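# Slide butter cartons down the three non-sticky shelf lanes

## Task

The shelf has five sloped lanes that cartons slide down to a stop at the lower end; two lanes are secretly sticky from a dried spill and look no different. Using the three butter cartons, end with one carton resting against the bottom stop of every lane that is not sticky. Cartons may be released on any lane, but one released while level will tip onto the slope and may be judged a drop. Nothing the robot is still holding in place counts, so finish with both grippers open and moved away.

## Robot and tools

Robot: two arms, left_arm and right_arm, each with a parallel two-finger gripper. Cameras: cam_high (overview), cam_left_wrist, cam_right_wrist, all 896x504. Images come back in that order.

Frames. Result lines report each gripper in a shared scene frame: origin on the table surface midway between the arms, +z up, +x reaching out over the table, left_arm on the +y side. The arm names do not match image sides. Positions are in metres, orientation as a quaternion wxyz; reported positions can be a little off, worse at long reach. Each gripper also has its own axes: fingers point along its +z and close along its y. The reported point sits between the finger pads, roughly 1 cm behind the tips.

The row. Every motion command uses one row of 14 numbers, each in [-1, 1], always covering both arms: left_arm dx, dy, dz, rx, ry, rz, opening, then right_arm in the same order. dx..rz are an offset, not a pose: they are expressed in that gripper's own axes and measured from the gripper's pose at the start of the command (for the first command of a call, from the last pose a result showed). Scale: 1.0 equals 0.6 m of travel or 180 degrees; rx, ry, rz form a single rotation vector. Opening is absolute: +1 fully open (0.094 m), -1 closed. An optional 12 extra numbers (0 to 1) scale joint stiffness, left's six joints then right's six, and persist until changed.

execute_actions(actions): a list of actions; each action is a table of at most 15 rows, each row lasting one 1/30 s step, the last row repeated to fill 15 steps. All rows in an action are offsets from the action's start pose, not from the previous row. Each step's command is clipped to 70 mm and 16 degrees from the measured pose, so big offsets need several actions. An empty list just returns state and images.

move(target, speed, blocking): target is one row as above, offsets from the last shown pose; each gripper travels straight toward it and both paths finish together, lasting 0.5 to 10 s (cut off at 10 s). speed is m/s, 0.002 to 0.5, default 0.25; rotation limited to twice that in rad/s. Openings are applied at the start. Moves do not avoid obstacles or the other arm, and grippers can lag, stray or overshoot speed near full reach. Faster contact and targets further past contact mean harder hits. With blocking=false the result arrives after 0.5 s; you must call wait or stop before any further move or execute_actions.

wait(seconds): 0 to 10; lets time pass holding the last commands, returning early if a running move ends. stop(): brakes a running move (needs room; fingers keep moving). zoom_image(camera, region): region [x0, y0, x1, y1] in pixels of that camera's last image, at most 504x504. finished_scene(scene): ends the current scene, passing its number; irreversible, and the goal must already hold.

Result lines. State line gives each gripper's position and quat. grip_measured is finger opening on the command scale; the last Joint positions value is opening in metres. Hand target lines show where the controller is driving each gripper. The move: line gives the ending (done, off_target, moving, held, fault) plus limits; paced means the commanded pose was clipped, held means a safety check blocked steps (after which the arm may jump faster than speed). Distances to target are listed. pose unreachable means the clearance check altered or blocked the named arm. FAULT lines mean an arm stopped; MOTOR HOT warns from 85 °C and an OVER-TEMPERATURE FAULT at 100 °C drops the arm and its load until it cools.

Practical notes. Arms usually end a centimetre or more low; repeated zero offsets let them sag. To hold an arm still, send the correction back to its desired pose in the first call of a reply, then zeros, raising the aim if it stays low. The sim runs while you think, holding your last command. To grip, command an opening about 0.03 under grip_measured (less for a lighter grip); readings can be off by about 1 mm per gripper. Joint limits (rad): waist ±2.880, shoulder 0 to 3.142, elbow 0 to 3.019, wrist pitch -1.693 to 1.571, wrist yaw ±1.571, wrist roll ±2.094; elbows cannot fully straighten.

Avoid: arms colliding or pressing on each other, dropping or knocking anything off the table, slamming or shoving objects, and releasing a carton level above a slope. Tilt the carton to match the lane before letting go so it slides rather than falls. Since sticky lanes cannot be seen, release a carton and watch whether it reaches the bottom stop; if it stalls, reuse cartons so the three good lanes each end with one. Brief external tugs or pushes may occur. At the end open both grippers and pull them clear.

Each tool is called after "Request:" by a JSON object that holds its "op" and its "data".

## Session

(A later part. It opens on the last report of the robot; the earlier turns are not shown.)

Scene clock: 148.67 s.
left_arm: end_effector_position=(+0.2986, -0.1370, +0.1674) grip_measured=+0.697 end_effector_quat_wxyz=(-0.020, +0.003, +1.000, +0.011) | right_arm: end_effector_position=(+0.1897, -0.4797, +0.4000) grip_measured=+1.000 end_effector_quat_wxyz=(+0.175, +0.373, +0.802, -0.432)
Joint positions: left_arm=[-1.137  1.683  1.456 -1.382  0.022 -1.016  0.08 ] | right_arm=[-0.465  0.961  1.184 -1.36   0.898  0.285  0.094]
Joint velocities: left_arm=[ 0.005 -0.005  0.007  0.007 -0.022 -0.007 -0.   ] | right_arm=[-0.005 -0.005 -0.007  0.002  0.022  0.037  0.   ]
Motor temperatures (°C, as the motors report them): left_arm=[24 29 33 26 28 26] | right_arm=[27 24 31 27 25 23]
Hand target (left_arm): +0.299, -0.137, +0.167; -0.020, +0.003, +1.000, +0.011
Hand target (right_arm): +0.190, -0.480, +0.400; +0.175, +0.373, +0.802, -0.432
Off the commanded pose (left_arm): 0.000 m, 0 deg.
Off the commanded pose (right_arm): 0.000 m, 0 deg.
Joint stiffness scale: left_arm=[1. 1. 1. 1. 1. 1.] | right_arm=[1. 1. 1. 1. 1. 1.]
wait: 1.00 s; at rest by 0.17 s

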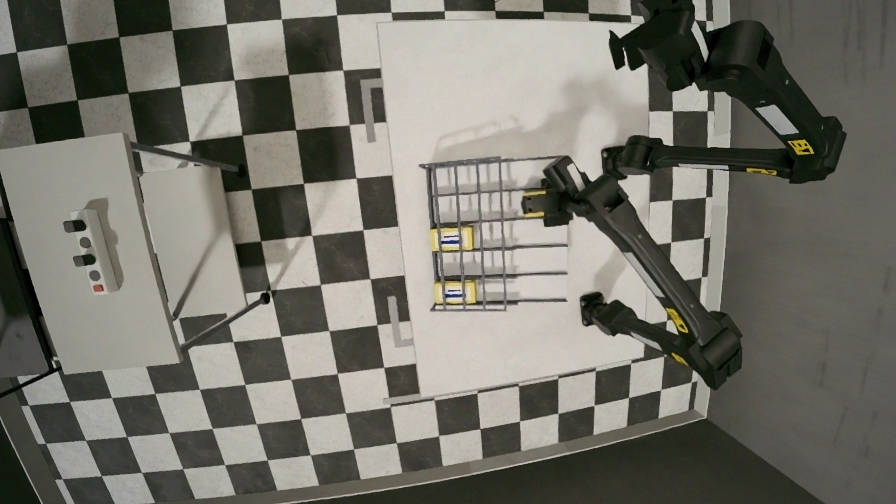

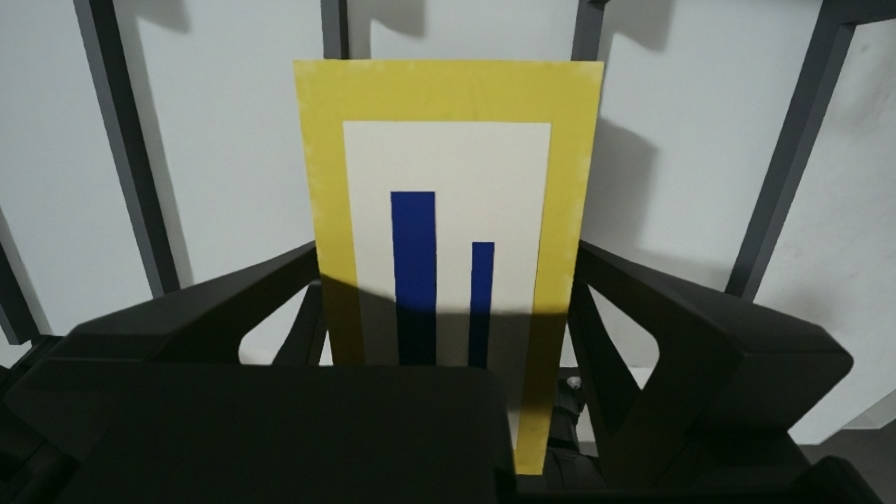

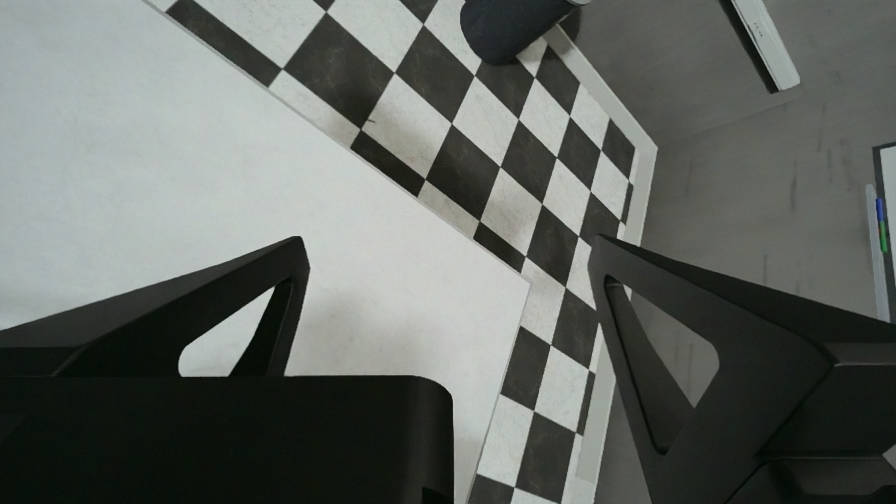

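Sticky. Lane 5 (y≈-0.228).

Request:
{"op": "move", "data": {"target": [0,0,0,0,0,0,0.30,0,0,0,0,0,0,1]}}

Request:
{"op": "move", "data": {"target": [0,0,-0.17,0,0,0,0.30,0,0,0,0,0,0,1], "speed": 0.15}}

Request:
{"op": "move", "data": {"target": [-0.02,-0.18,-0.05,0.015,-0.008,0,0.30,0,0,0,0,0,0,1], "speed": 0.15}}

Scene clock: 152.03 s.
left_arm: end_effector_position=(+0.2987, -0.1370, +0.1674) grip_measured=+0.335 end_effector_quat_wxyz=(-0.019, +0.003, +1.000, +0.011) | right_arm: end_effector_position=(+0.1897, -0.4797, +0.4000) grip_measured=+1.000 end_effector_quat_wxyz=(+0.175, +0.373, +0.802, -0.432)
Joint positions: left_arm=[-1.137  1.683  1.456 -1.382  0.022 -1.016  0.063] | right_arm=[-0.465  0.961  1.184 -1.36   0.898  0.285  0.094]
Joint velocities: left_arm=[-0.015 -0.015 -0.012 -0.017 -0.007 -0.037 -0.   ] | right_arm=[ 0.005 -0.005 -0.007  0.007  0.022 -0.051  0.   ]
Motor temperatures (°C, as the motors report them): left_arm=[24 29 33 26 28 26] | right_arm=[27 24 31 27 25 23]
Hand target (left_arm): +0.299, -0.137, +0.167; -0.020, +0.003, +1.000, +0.011
Hand target (right_arm): +0.190, -0.480, +0.400; +0.175, +0.373, +0.802, -0.432
Off the commanded pose (left_arm): 0.000 m, 0 deg.
Off the commanded pose (right_arm): 0.000 m, 0 deg.
Joint stiffness scale: left_arm=[1. 1. 1. 1. 1. 1.] | right_arm=[1. 1. 1. 1. 1. 1.]
move: done

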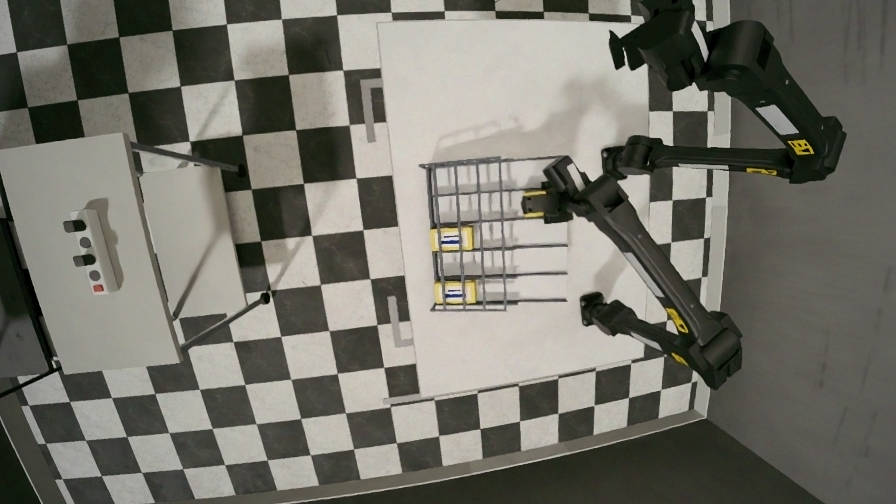

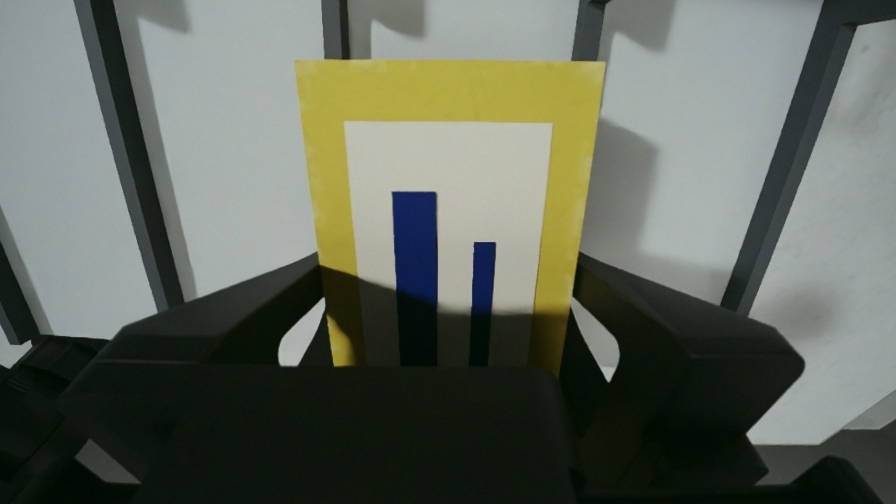

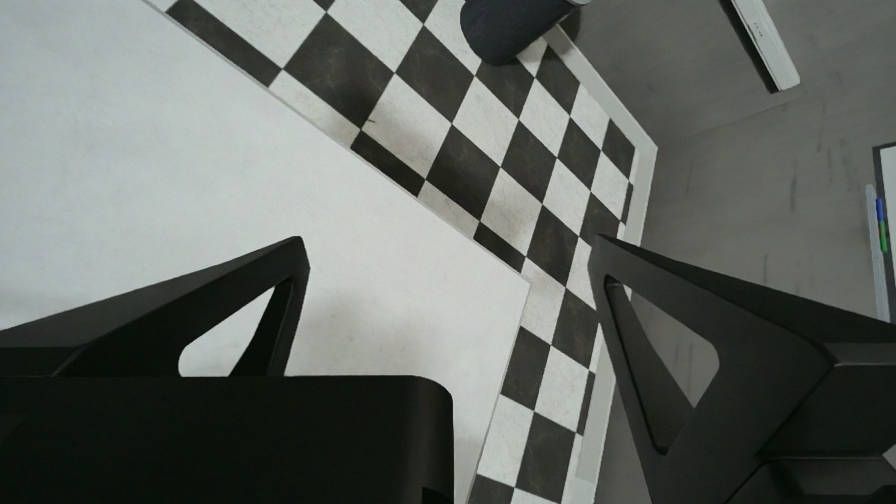

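Scene clock: 153.17 s.
left_arm: end_effector_position=(+0.2949, -0.1315, +0.2355) grip_measured=+0.335 end_effector_quat_wxyz=(-0.037, +0.006, +0.999, +0.038) | right_arm: end_effector_position=(+0.1897, -0.4797, +0.4000) grip_measured=+1.000 end_effector_quat_wxyz=(+0.175, +0.373, +0.802, -0.432)
Joint positions: left_arm=[-1.137  1.683  1.632 -1.624  0.022 -1.011  0.063] | right_arm=[-0.465  0.961  1.184 -1.36   0.898  0.285  0.094]
Joint velocities: left_arm=[-0.005 -0.005 -0.017 -0.017 -0.051  0.022 -0.001] | right_arm=[-0.005 -0.005 -0.012  0.007  0.022 -0.022  0.   ]
Motor temperatures (°C, as the motors report them): left_arm=[24 29 33 26 28 26] | right_arm=[27 24 31 27 25 23]
Hand target (left_arm): +0.303, -0.138, +0.269; -0.019, +0.003, +1.000, +0.010
Hand target (right_arm): +0.190, -0.480, +0.400; +0.175, +0.373, +0.802, -0.432
Off the commanded pose (left_arm): 0.036 m, 4 deg.
Off the commanded pose (right_arm): 0.000 m, 0 deg.
Joint stiffness scale: left_arm=[1. 1. 1. 1. 1. 1.] | right_arm=[1. 1. 1. 1. 1. 1.]
move: off_target (left_arm)

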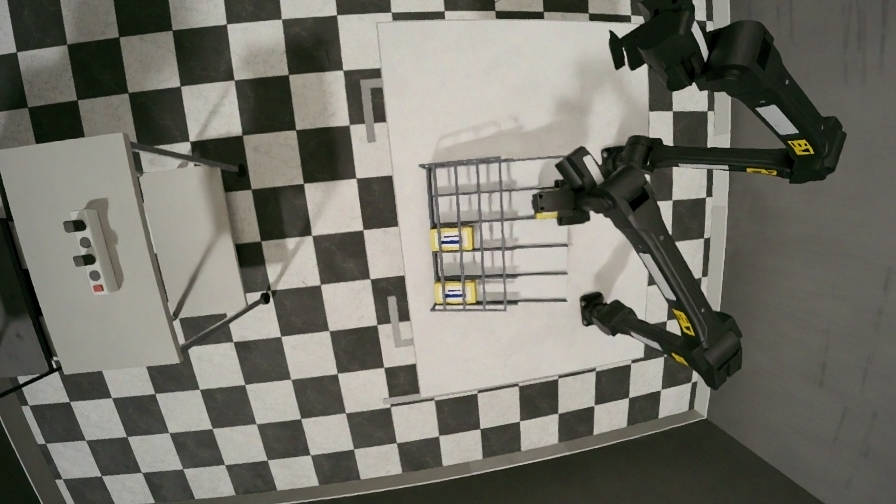

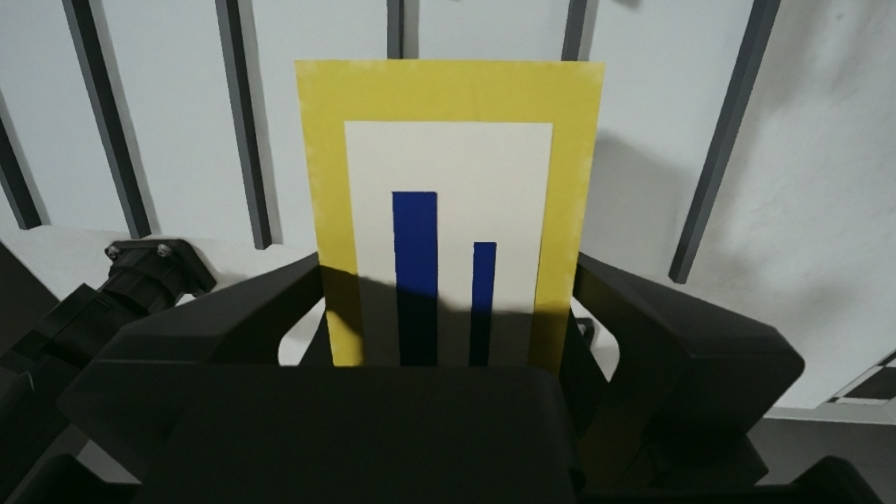

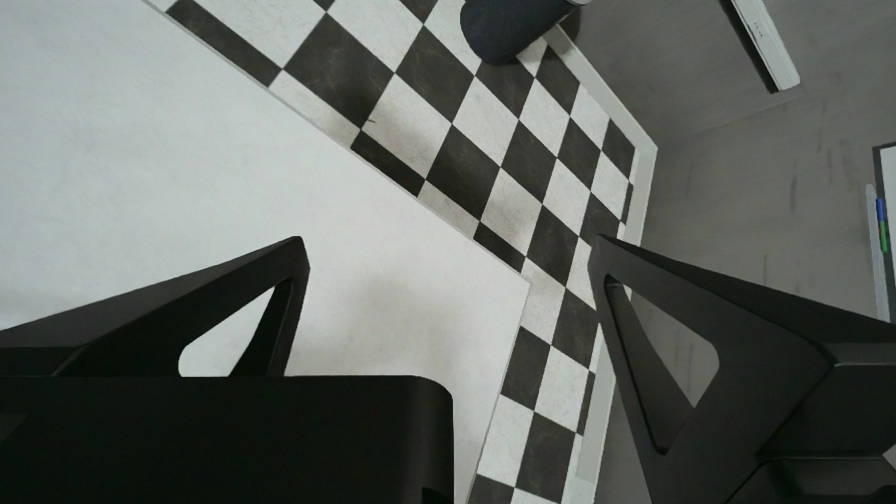

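Scene clock: 154.37 s.
left_arm: end_effector_position=(+0.3052, -0.2282, +0.2264) grip_measured=+0.335 end_effector_quat_wxyz=(-0.030, +0.010, +0.999, +0.026) | right_arm: end_effector_position=(+0.1897, -0.4797, +0.4000) grip_measured=+1.000 end_effector_quat_wxyz=(+0.175, +0.373, +0.802, -0.432)
Joint positions: left_arm=[-1.207  1.916  1.936 -1.665  0.029 -1.073  0.063] | right_arm=[-0.465  0.961  1.184 -1.36   0.898  0.285  0.094]
Joint velocities: left_arm=[-0.005 -0.015  0.012 -0.017 -0.022  0.022 -0.001] | right_arm=[-0.015  0.015 -0.007  0.002 -0.022  0.066  0.   ]
Motor temperatures (°C, as the motors report them): left_arm=[24 29 33 26 28 26] | right_arm=[27 24 31 27 25 23]
Hand target (left_arm): +0.307, -0.240, +0.254; -0.018, +0.005, +1.000, +0.002
Hand target (right_arm): +0.190, -0.480, +0.400; +0.175, +0.373, +0.802, -0.432
Off the commanded pose (left_arm): 0.033 m, 2 deg.
Off the commanded pose (right_arm): 0.000 m, 0 deg.
Joint stiffness scale: left_arm=[1. 1. 1. 1. 1. 1.] | right_arm=[1. 1. 1. 1. 1. 1.]
joint sent to its limit (left arm) — the command would take joint 4 (wrist pitch) past its lower limit, so that joint was sent only as far as its limit.
move: off_target (left_arm)

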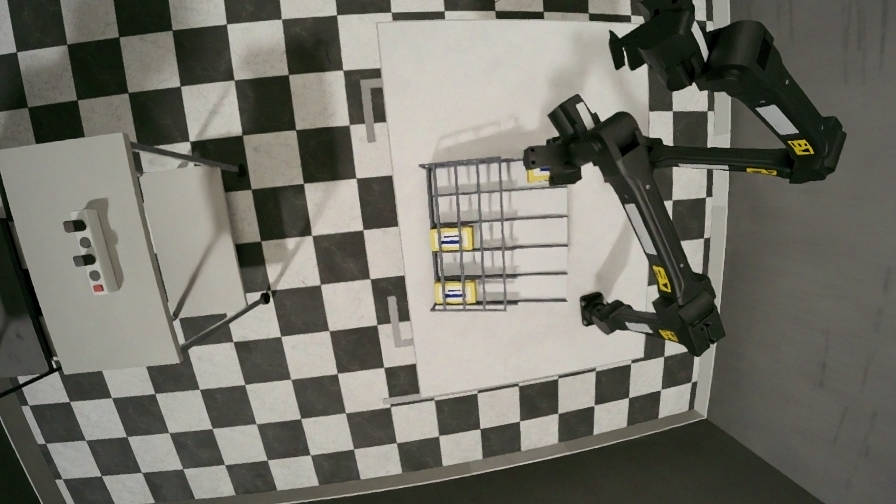

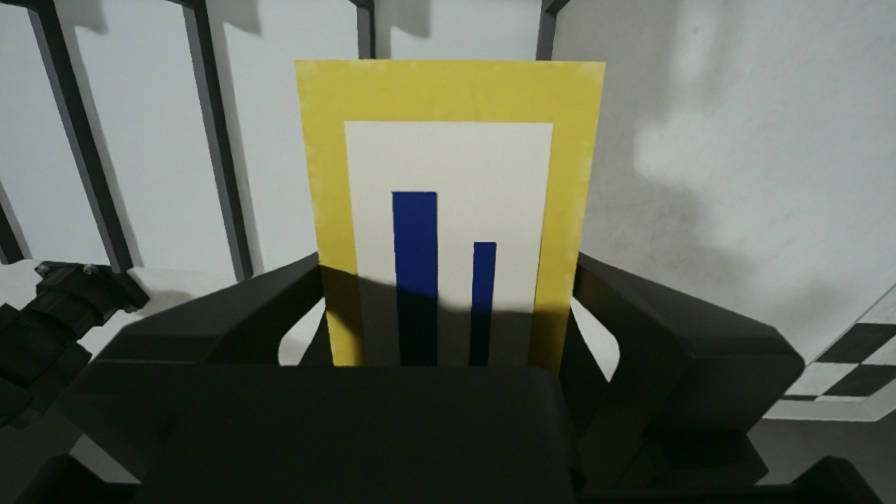

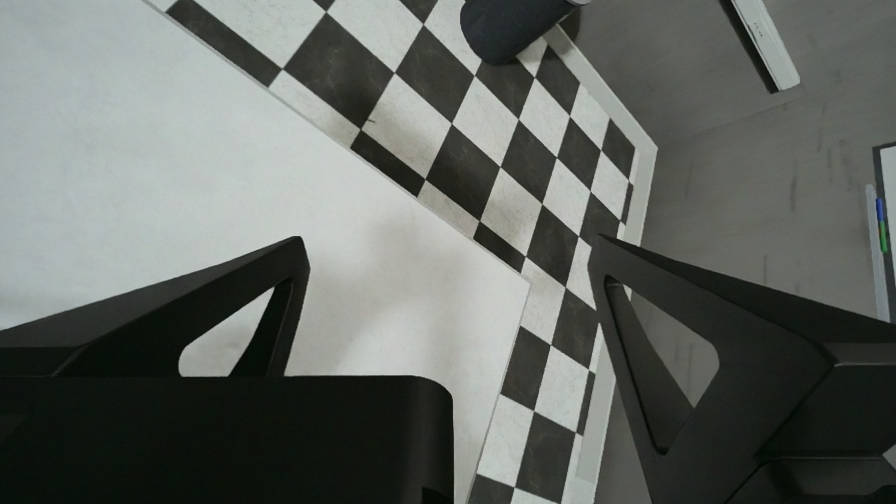

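Request:
{"op": "move", "data": {"target": [0,0,0.055,0.017,-0.012,-0.005,0.30,0,0,0,0,0,0,1], "speed": 0.08}}

Scene clock: 156.90 s.
left_arm: end_effector_position=(+0.3044, -0.2236, +0.1755) grip_measured=+0.335 end_effector_quat_wxyz=(-0.022, +0.007, +1.000, +0.021) | right_arm: end_effector_position=(+0.1897, -0.4797, +0.4000) grip_measured=+1.000 end_effector_quat_wxyz=(+0.175, +0.373, +0.802, -0.432)
Joint positions: left_arm=[-1.208  1.898  1.777 -1.506  0.019 -1.078  0.063] | right_arm=[-0.465  0.961  1.184 -1.36   0.898  0.285  0.094]
Joint velocities: left_arm=[-0.015 -0.005 -0.007  0.007  0.022 -0.022 -0.   ] | right_arm=[-0.015  0.005  0.007 -0.007 -0.022 -0.037  0.   ]
Motor temperatures (°C, as the motors report them): left_arm=[24 29 34 26 28 26] | right_arm=[27 24 31 27 25 23]
Hand target (left_arm): +0.303, -0.226, +0.194; -0.012, +0.002, +1.000, -0.000
Hand target (right_arm): +0.190, -0.480, +0.400; +0.175, +0.373, +0.802, -0.432
Off the commanded pose (left_arm): 0.018 m, 3 deg.
Off the commanded pose (right_arm): 0.000 m, 0 deg.
Joint stiffness scale: left_arm=[1. 1. 1. 1. 1. 1.] | right_arm=[1. 1. 1. 1. 1. 1.]
move: off_target (left_arm)

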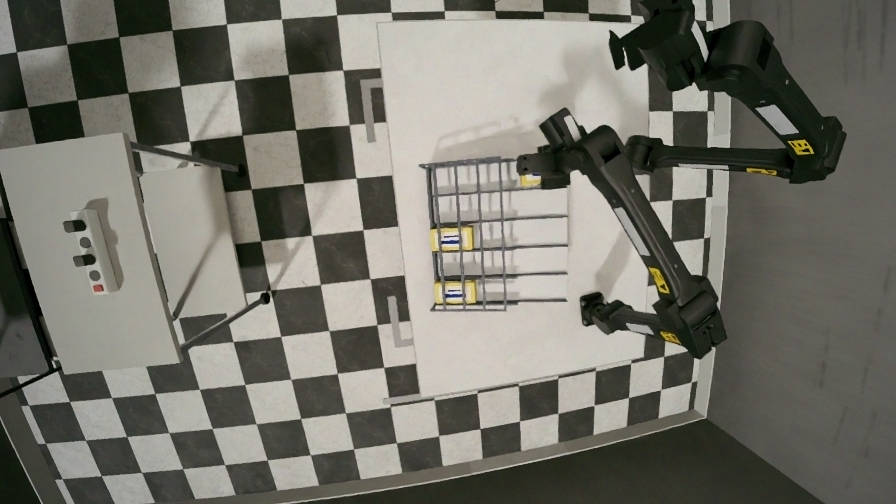

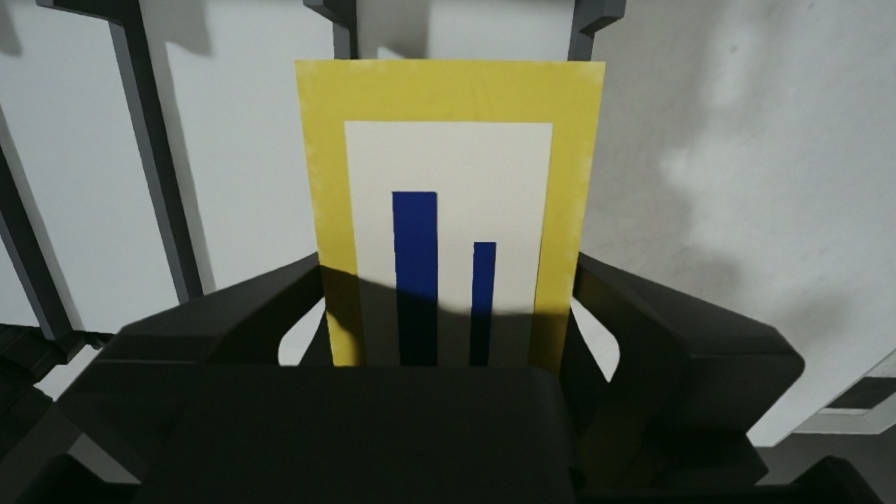

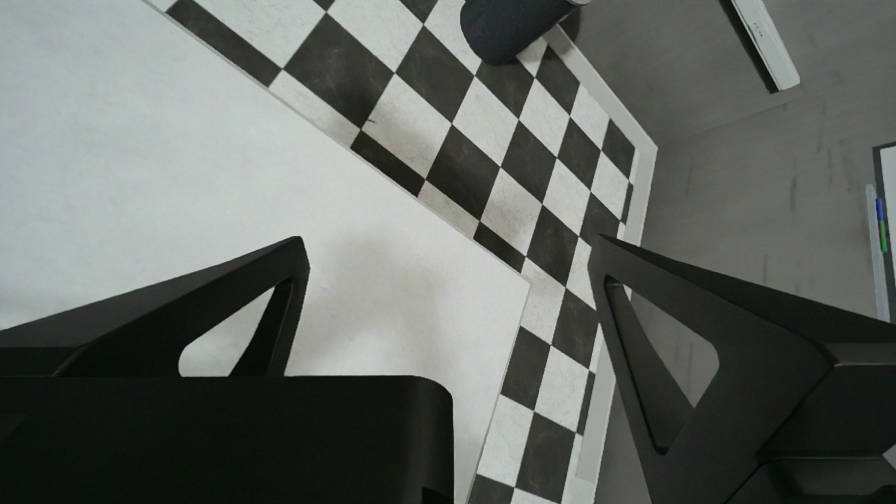

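Request:
{"op": "move", "data": {"target": [0,-0.006,0.03,0.012,0,0,0.30,0,0,0,0,0,0,1], "speed": 0.03}}

Request:
{"op": "move", "data": {"target": [0,0,0,0,0,0,0.7,0,0,0,0,0,0,1]}}

Request:
{"op": "move", "data": {"target": [0,0,-0.13,0,0,0,0.7,0,0,0,0,0,0,1], "speed": 0.15}}

Scene clock: 162.53 s.
left_arm: end_effector_position=(+0.3052, -0.2273, +0.1643) grip_measured=+0.335 end_effector_quat_wxyz=(-0.018, +0.007, +1.000, +0.004) | right_arm: end_effector_position=(+0.1897, -0.4797, +0.4000) grip_measured=+1.000 end_effector_quat_wxyz=(+0.175, +0.373, +0.802, -0.432)
Joint positions: left_arm=[-1.207  1.89   1.735 -1.44   0.029 -1.079  0.063] | right_arm=[-0.465  0.961  1.184 -1.36   0.898  0.285  0.094]
Joint velocities: left_arm=[-0.005 -0.015  0.007 -0.017 -0.066 -0.037 -0.001] | right_arm=[-0.005 -0.015 -0.022  0.007 -0.051 -0.007  0.   ]
Motor temperatures (°C, as the motors report them): left_arm=[24 30 33 26 28 26] | right_arm=[27 24 31 27 25 23]
Hand target (left_arm): +0.304, -0.226, +0.157; -0.022, +0.007, +1.000, +0.002
Hand target (right_arm): +0.190, -0.480, +0.400; +0.175, +0.373, +0.802, -0.432
Off the commanded pose (left_arm): 0.007 m, 0 deg.
Off the commanded pose (right_arm): 0.000 m, 0 deg.
Joint stiffness scale: left_arm=[1. 1. 1. 1. 1. 1.] | right_arm=[1. 1. 1. 1. 1. 1.]
move: done

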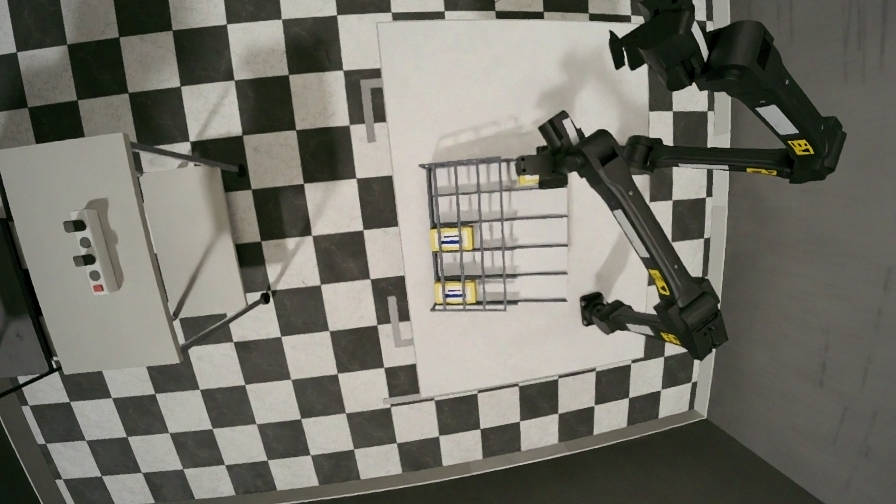

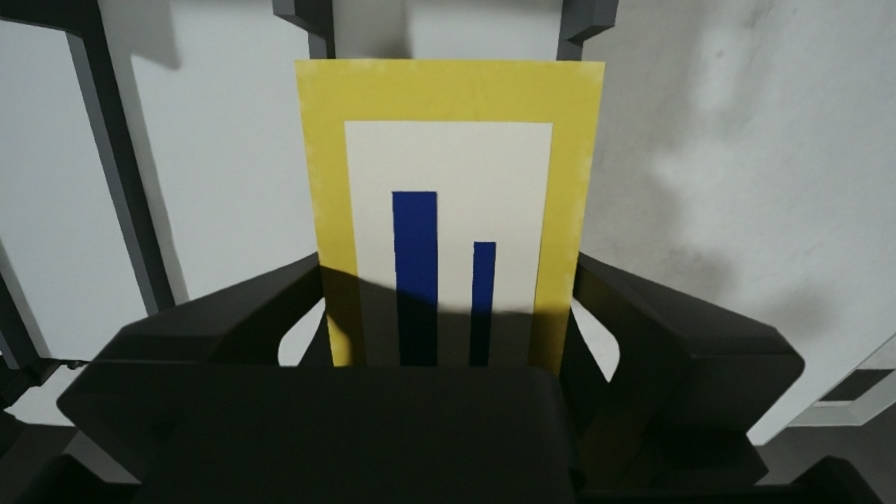

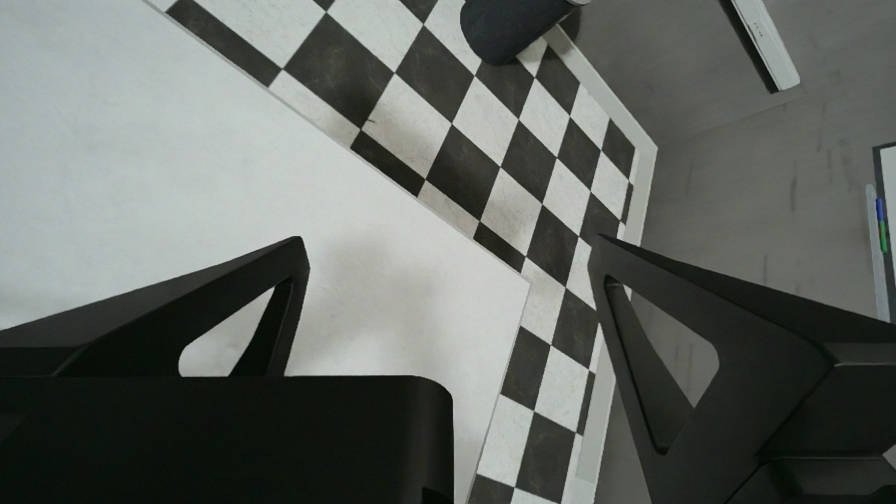

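Scene clock: 163.03 s.
left_arm: end_effector_position=(+0.3053, -0.2272, +0.1643) grip_measured=+0.697 end_effector_quat_wxyz=(-0.018, +0.007, +1.000, +0.004) | right_arm: end_effector_position=(+0.1897, -0.4797, +0.4000) grip_measured=+1.000 end_effector_quat_wxyz=(+0.175, +0.373, +0.802, -0.432)
Joint positions: left_arm=[-1.207  1.89   1.735 -1.44   0.028 -1.079  0.08 ] | right_arm=[-0.465  0.961  1.184 -1.36   0.898  0.285  0.094]
Joint velocities: left_arm=[-0.015 -0.005 -0.007  0.002  0.037 -0.007 -0.001] | right_arm=[-0.015  0.005 -0.007  0.007 -0.022 -0.037  0.   ]
Motor temperatures (°C, as the motors report them): left_arm=[24 30 33 26 28 26] | right_arm=[27 24 31 27 25 23]
Hand target (left_arm): +0.305, -0.227, +0.164; -0.018, +0.007, +1.000, +0.004
Hand target (right_arm): +0.190, -0.480, +0.400; +0.175, +0.373, +0.802, -0.432
Off the commanded pose (left_arm): 0.000 m, 0 deg.
Off the commanded pose (right_arm): 0.000 m, 0 deg.
Joint stiffness scale: left_arm=[1. 1. 1. 1. 1. 1.] | right_arm=[1. 1. 1. 1. 1. 1.]
move: done

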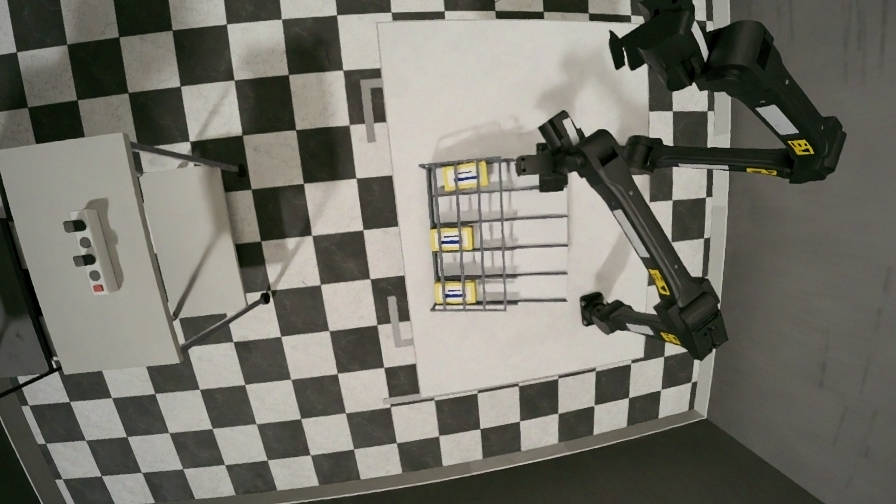

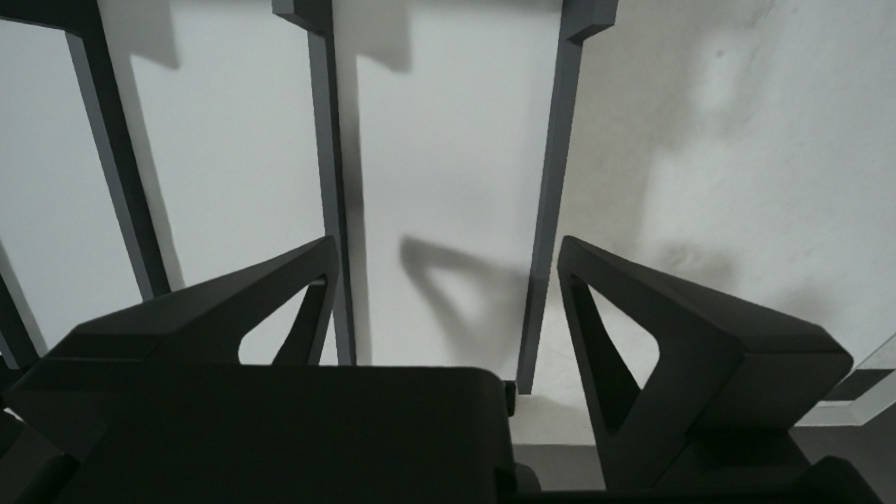

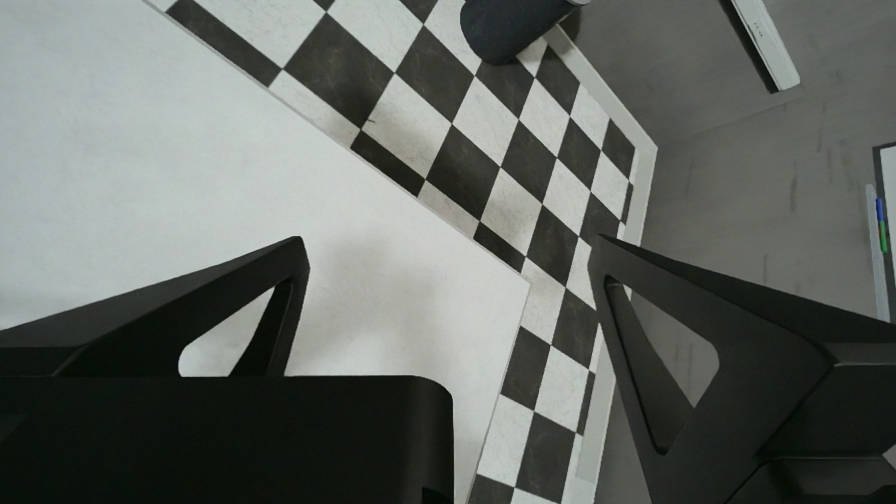

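Scene clock: 164.00 s.
left_arm: end_effector_position=(+0.3029, -0.2227, +0.2320) grip_measured=+0.697 end_effector_quat_wxyz=(-0.021, +0.007, +1.000, +0.010) | right_arm: end_effector_position=(+0.1897, -0.4797, +0.4000) grip_measured=+1.000 end_effector_quat_wxyz=(+0.175, +0.373, +0.802, -0.432)
Joint positions: left_arm=[-1.207  1.872  1.887 -1.624  0.028 -1.079  0.08 ] | right_arm=[-0.465  0.961  1.184 -1.36   0.898  0.285  0.094]
Joint velocities: left_arm=[-0.024 -0.005 -0.007 -0.012  0.007  0.007 -0.001] | right_arm=[-0.005 -0.005  0.002  0.007  0.037  0.022  0.   ]
Motor temperatures (°C, as the motors report them): left_arm=[24 30 33 26 28 26] | right_arm=[27 24 31 27 25 23]
Hand target (left_arm): +0.309, -0.228, +0.242; -0.018, +0.007, +1.000, +0.003
Hand target (right_arm): +0.190, -0.480, +0.400; +0.175, +0.373, +0.802, -0.432
Off the commanded pose (left_arm): 0.013 m, 1 deg.
Off the commanded pose (right_arm): 0.000 m, 0 deg.
Joint stiffness scale: left_arm=[1. 1. 1. 1. 1. 1.] | right_arm=[1. 1. 1. 1. 1. 1.]
move: off_target (left_arm)

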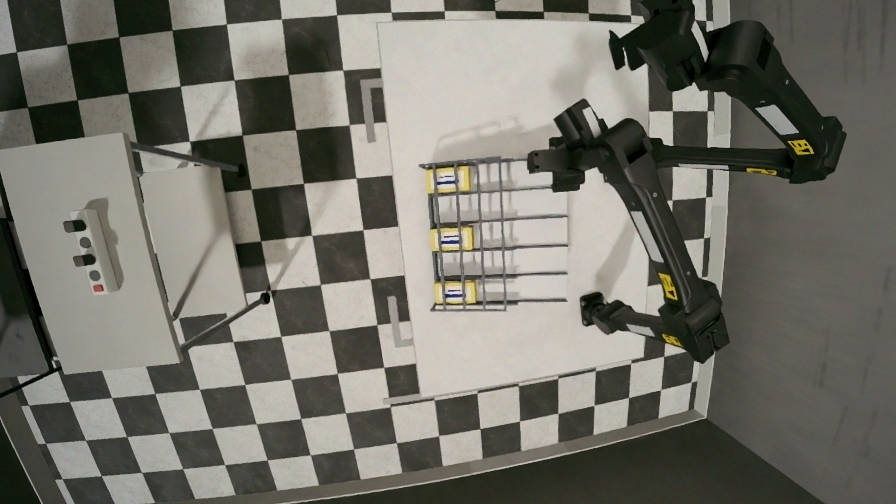

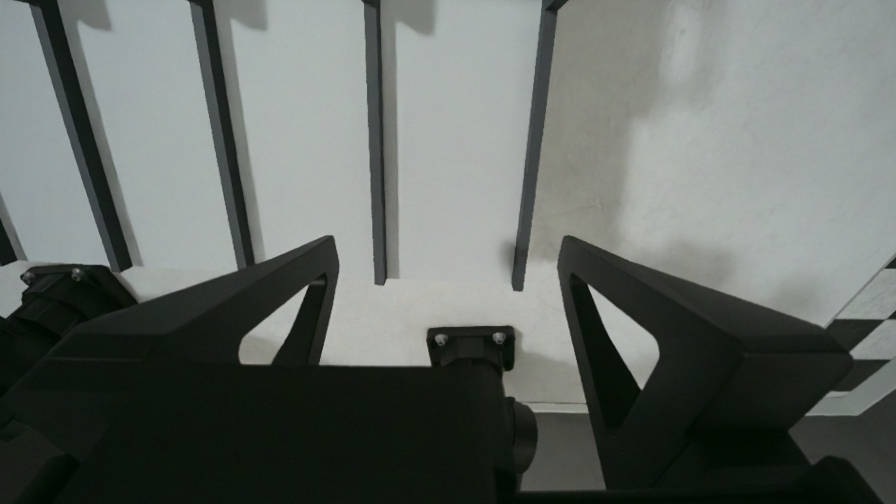

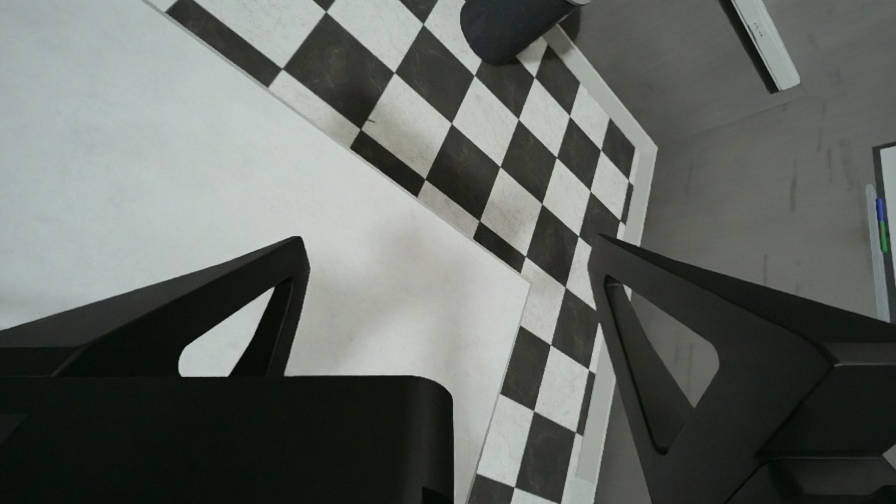

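Request:
{"op": "finished_scene", "data": {"scene": 1}}

The scene is finished: the task was done.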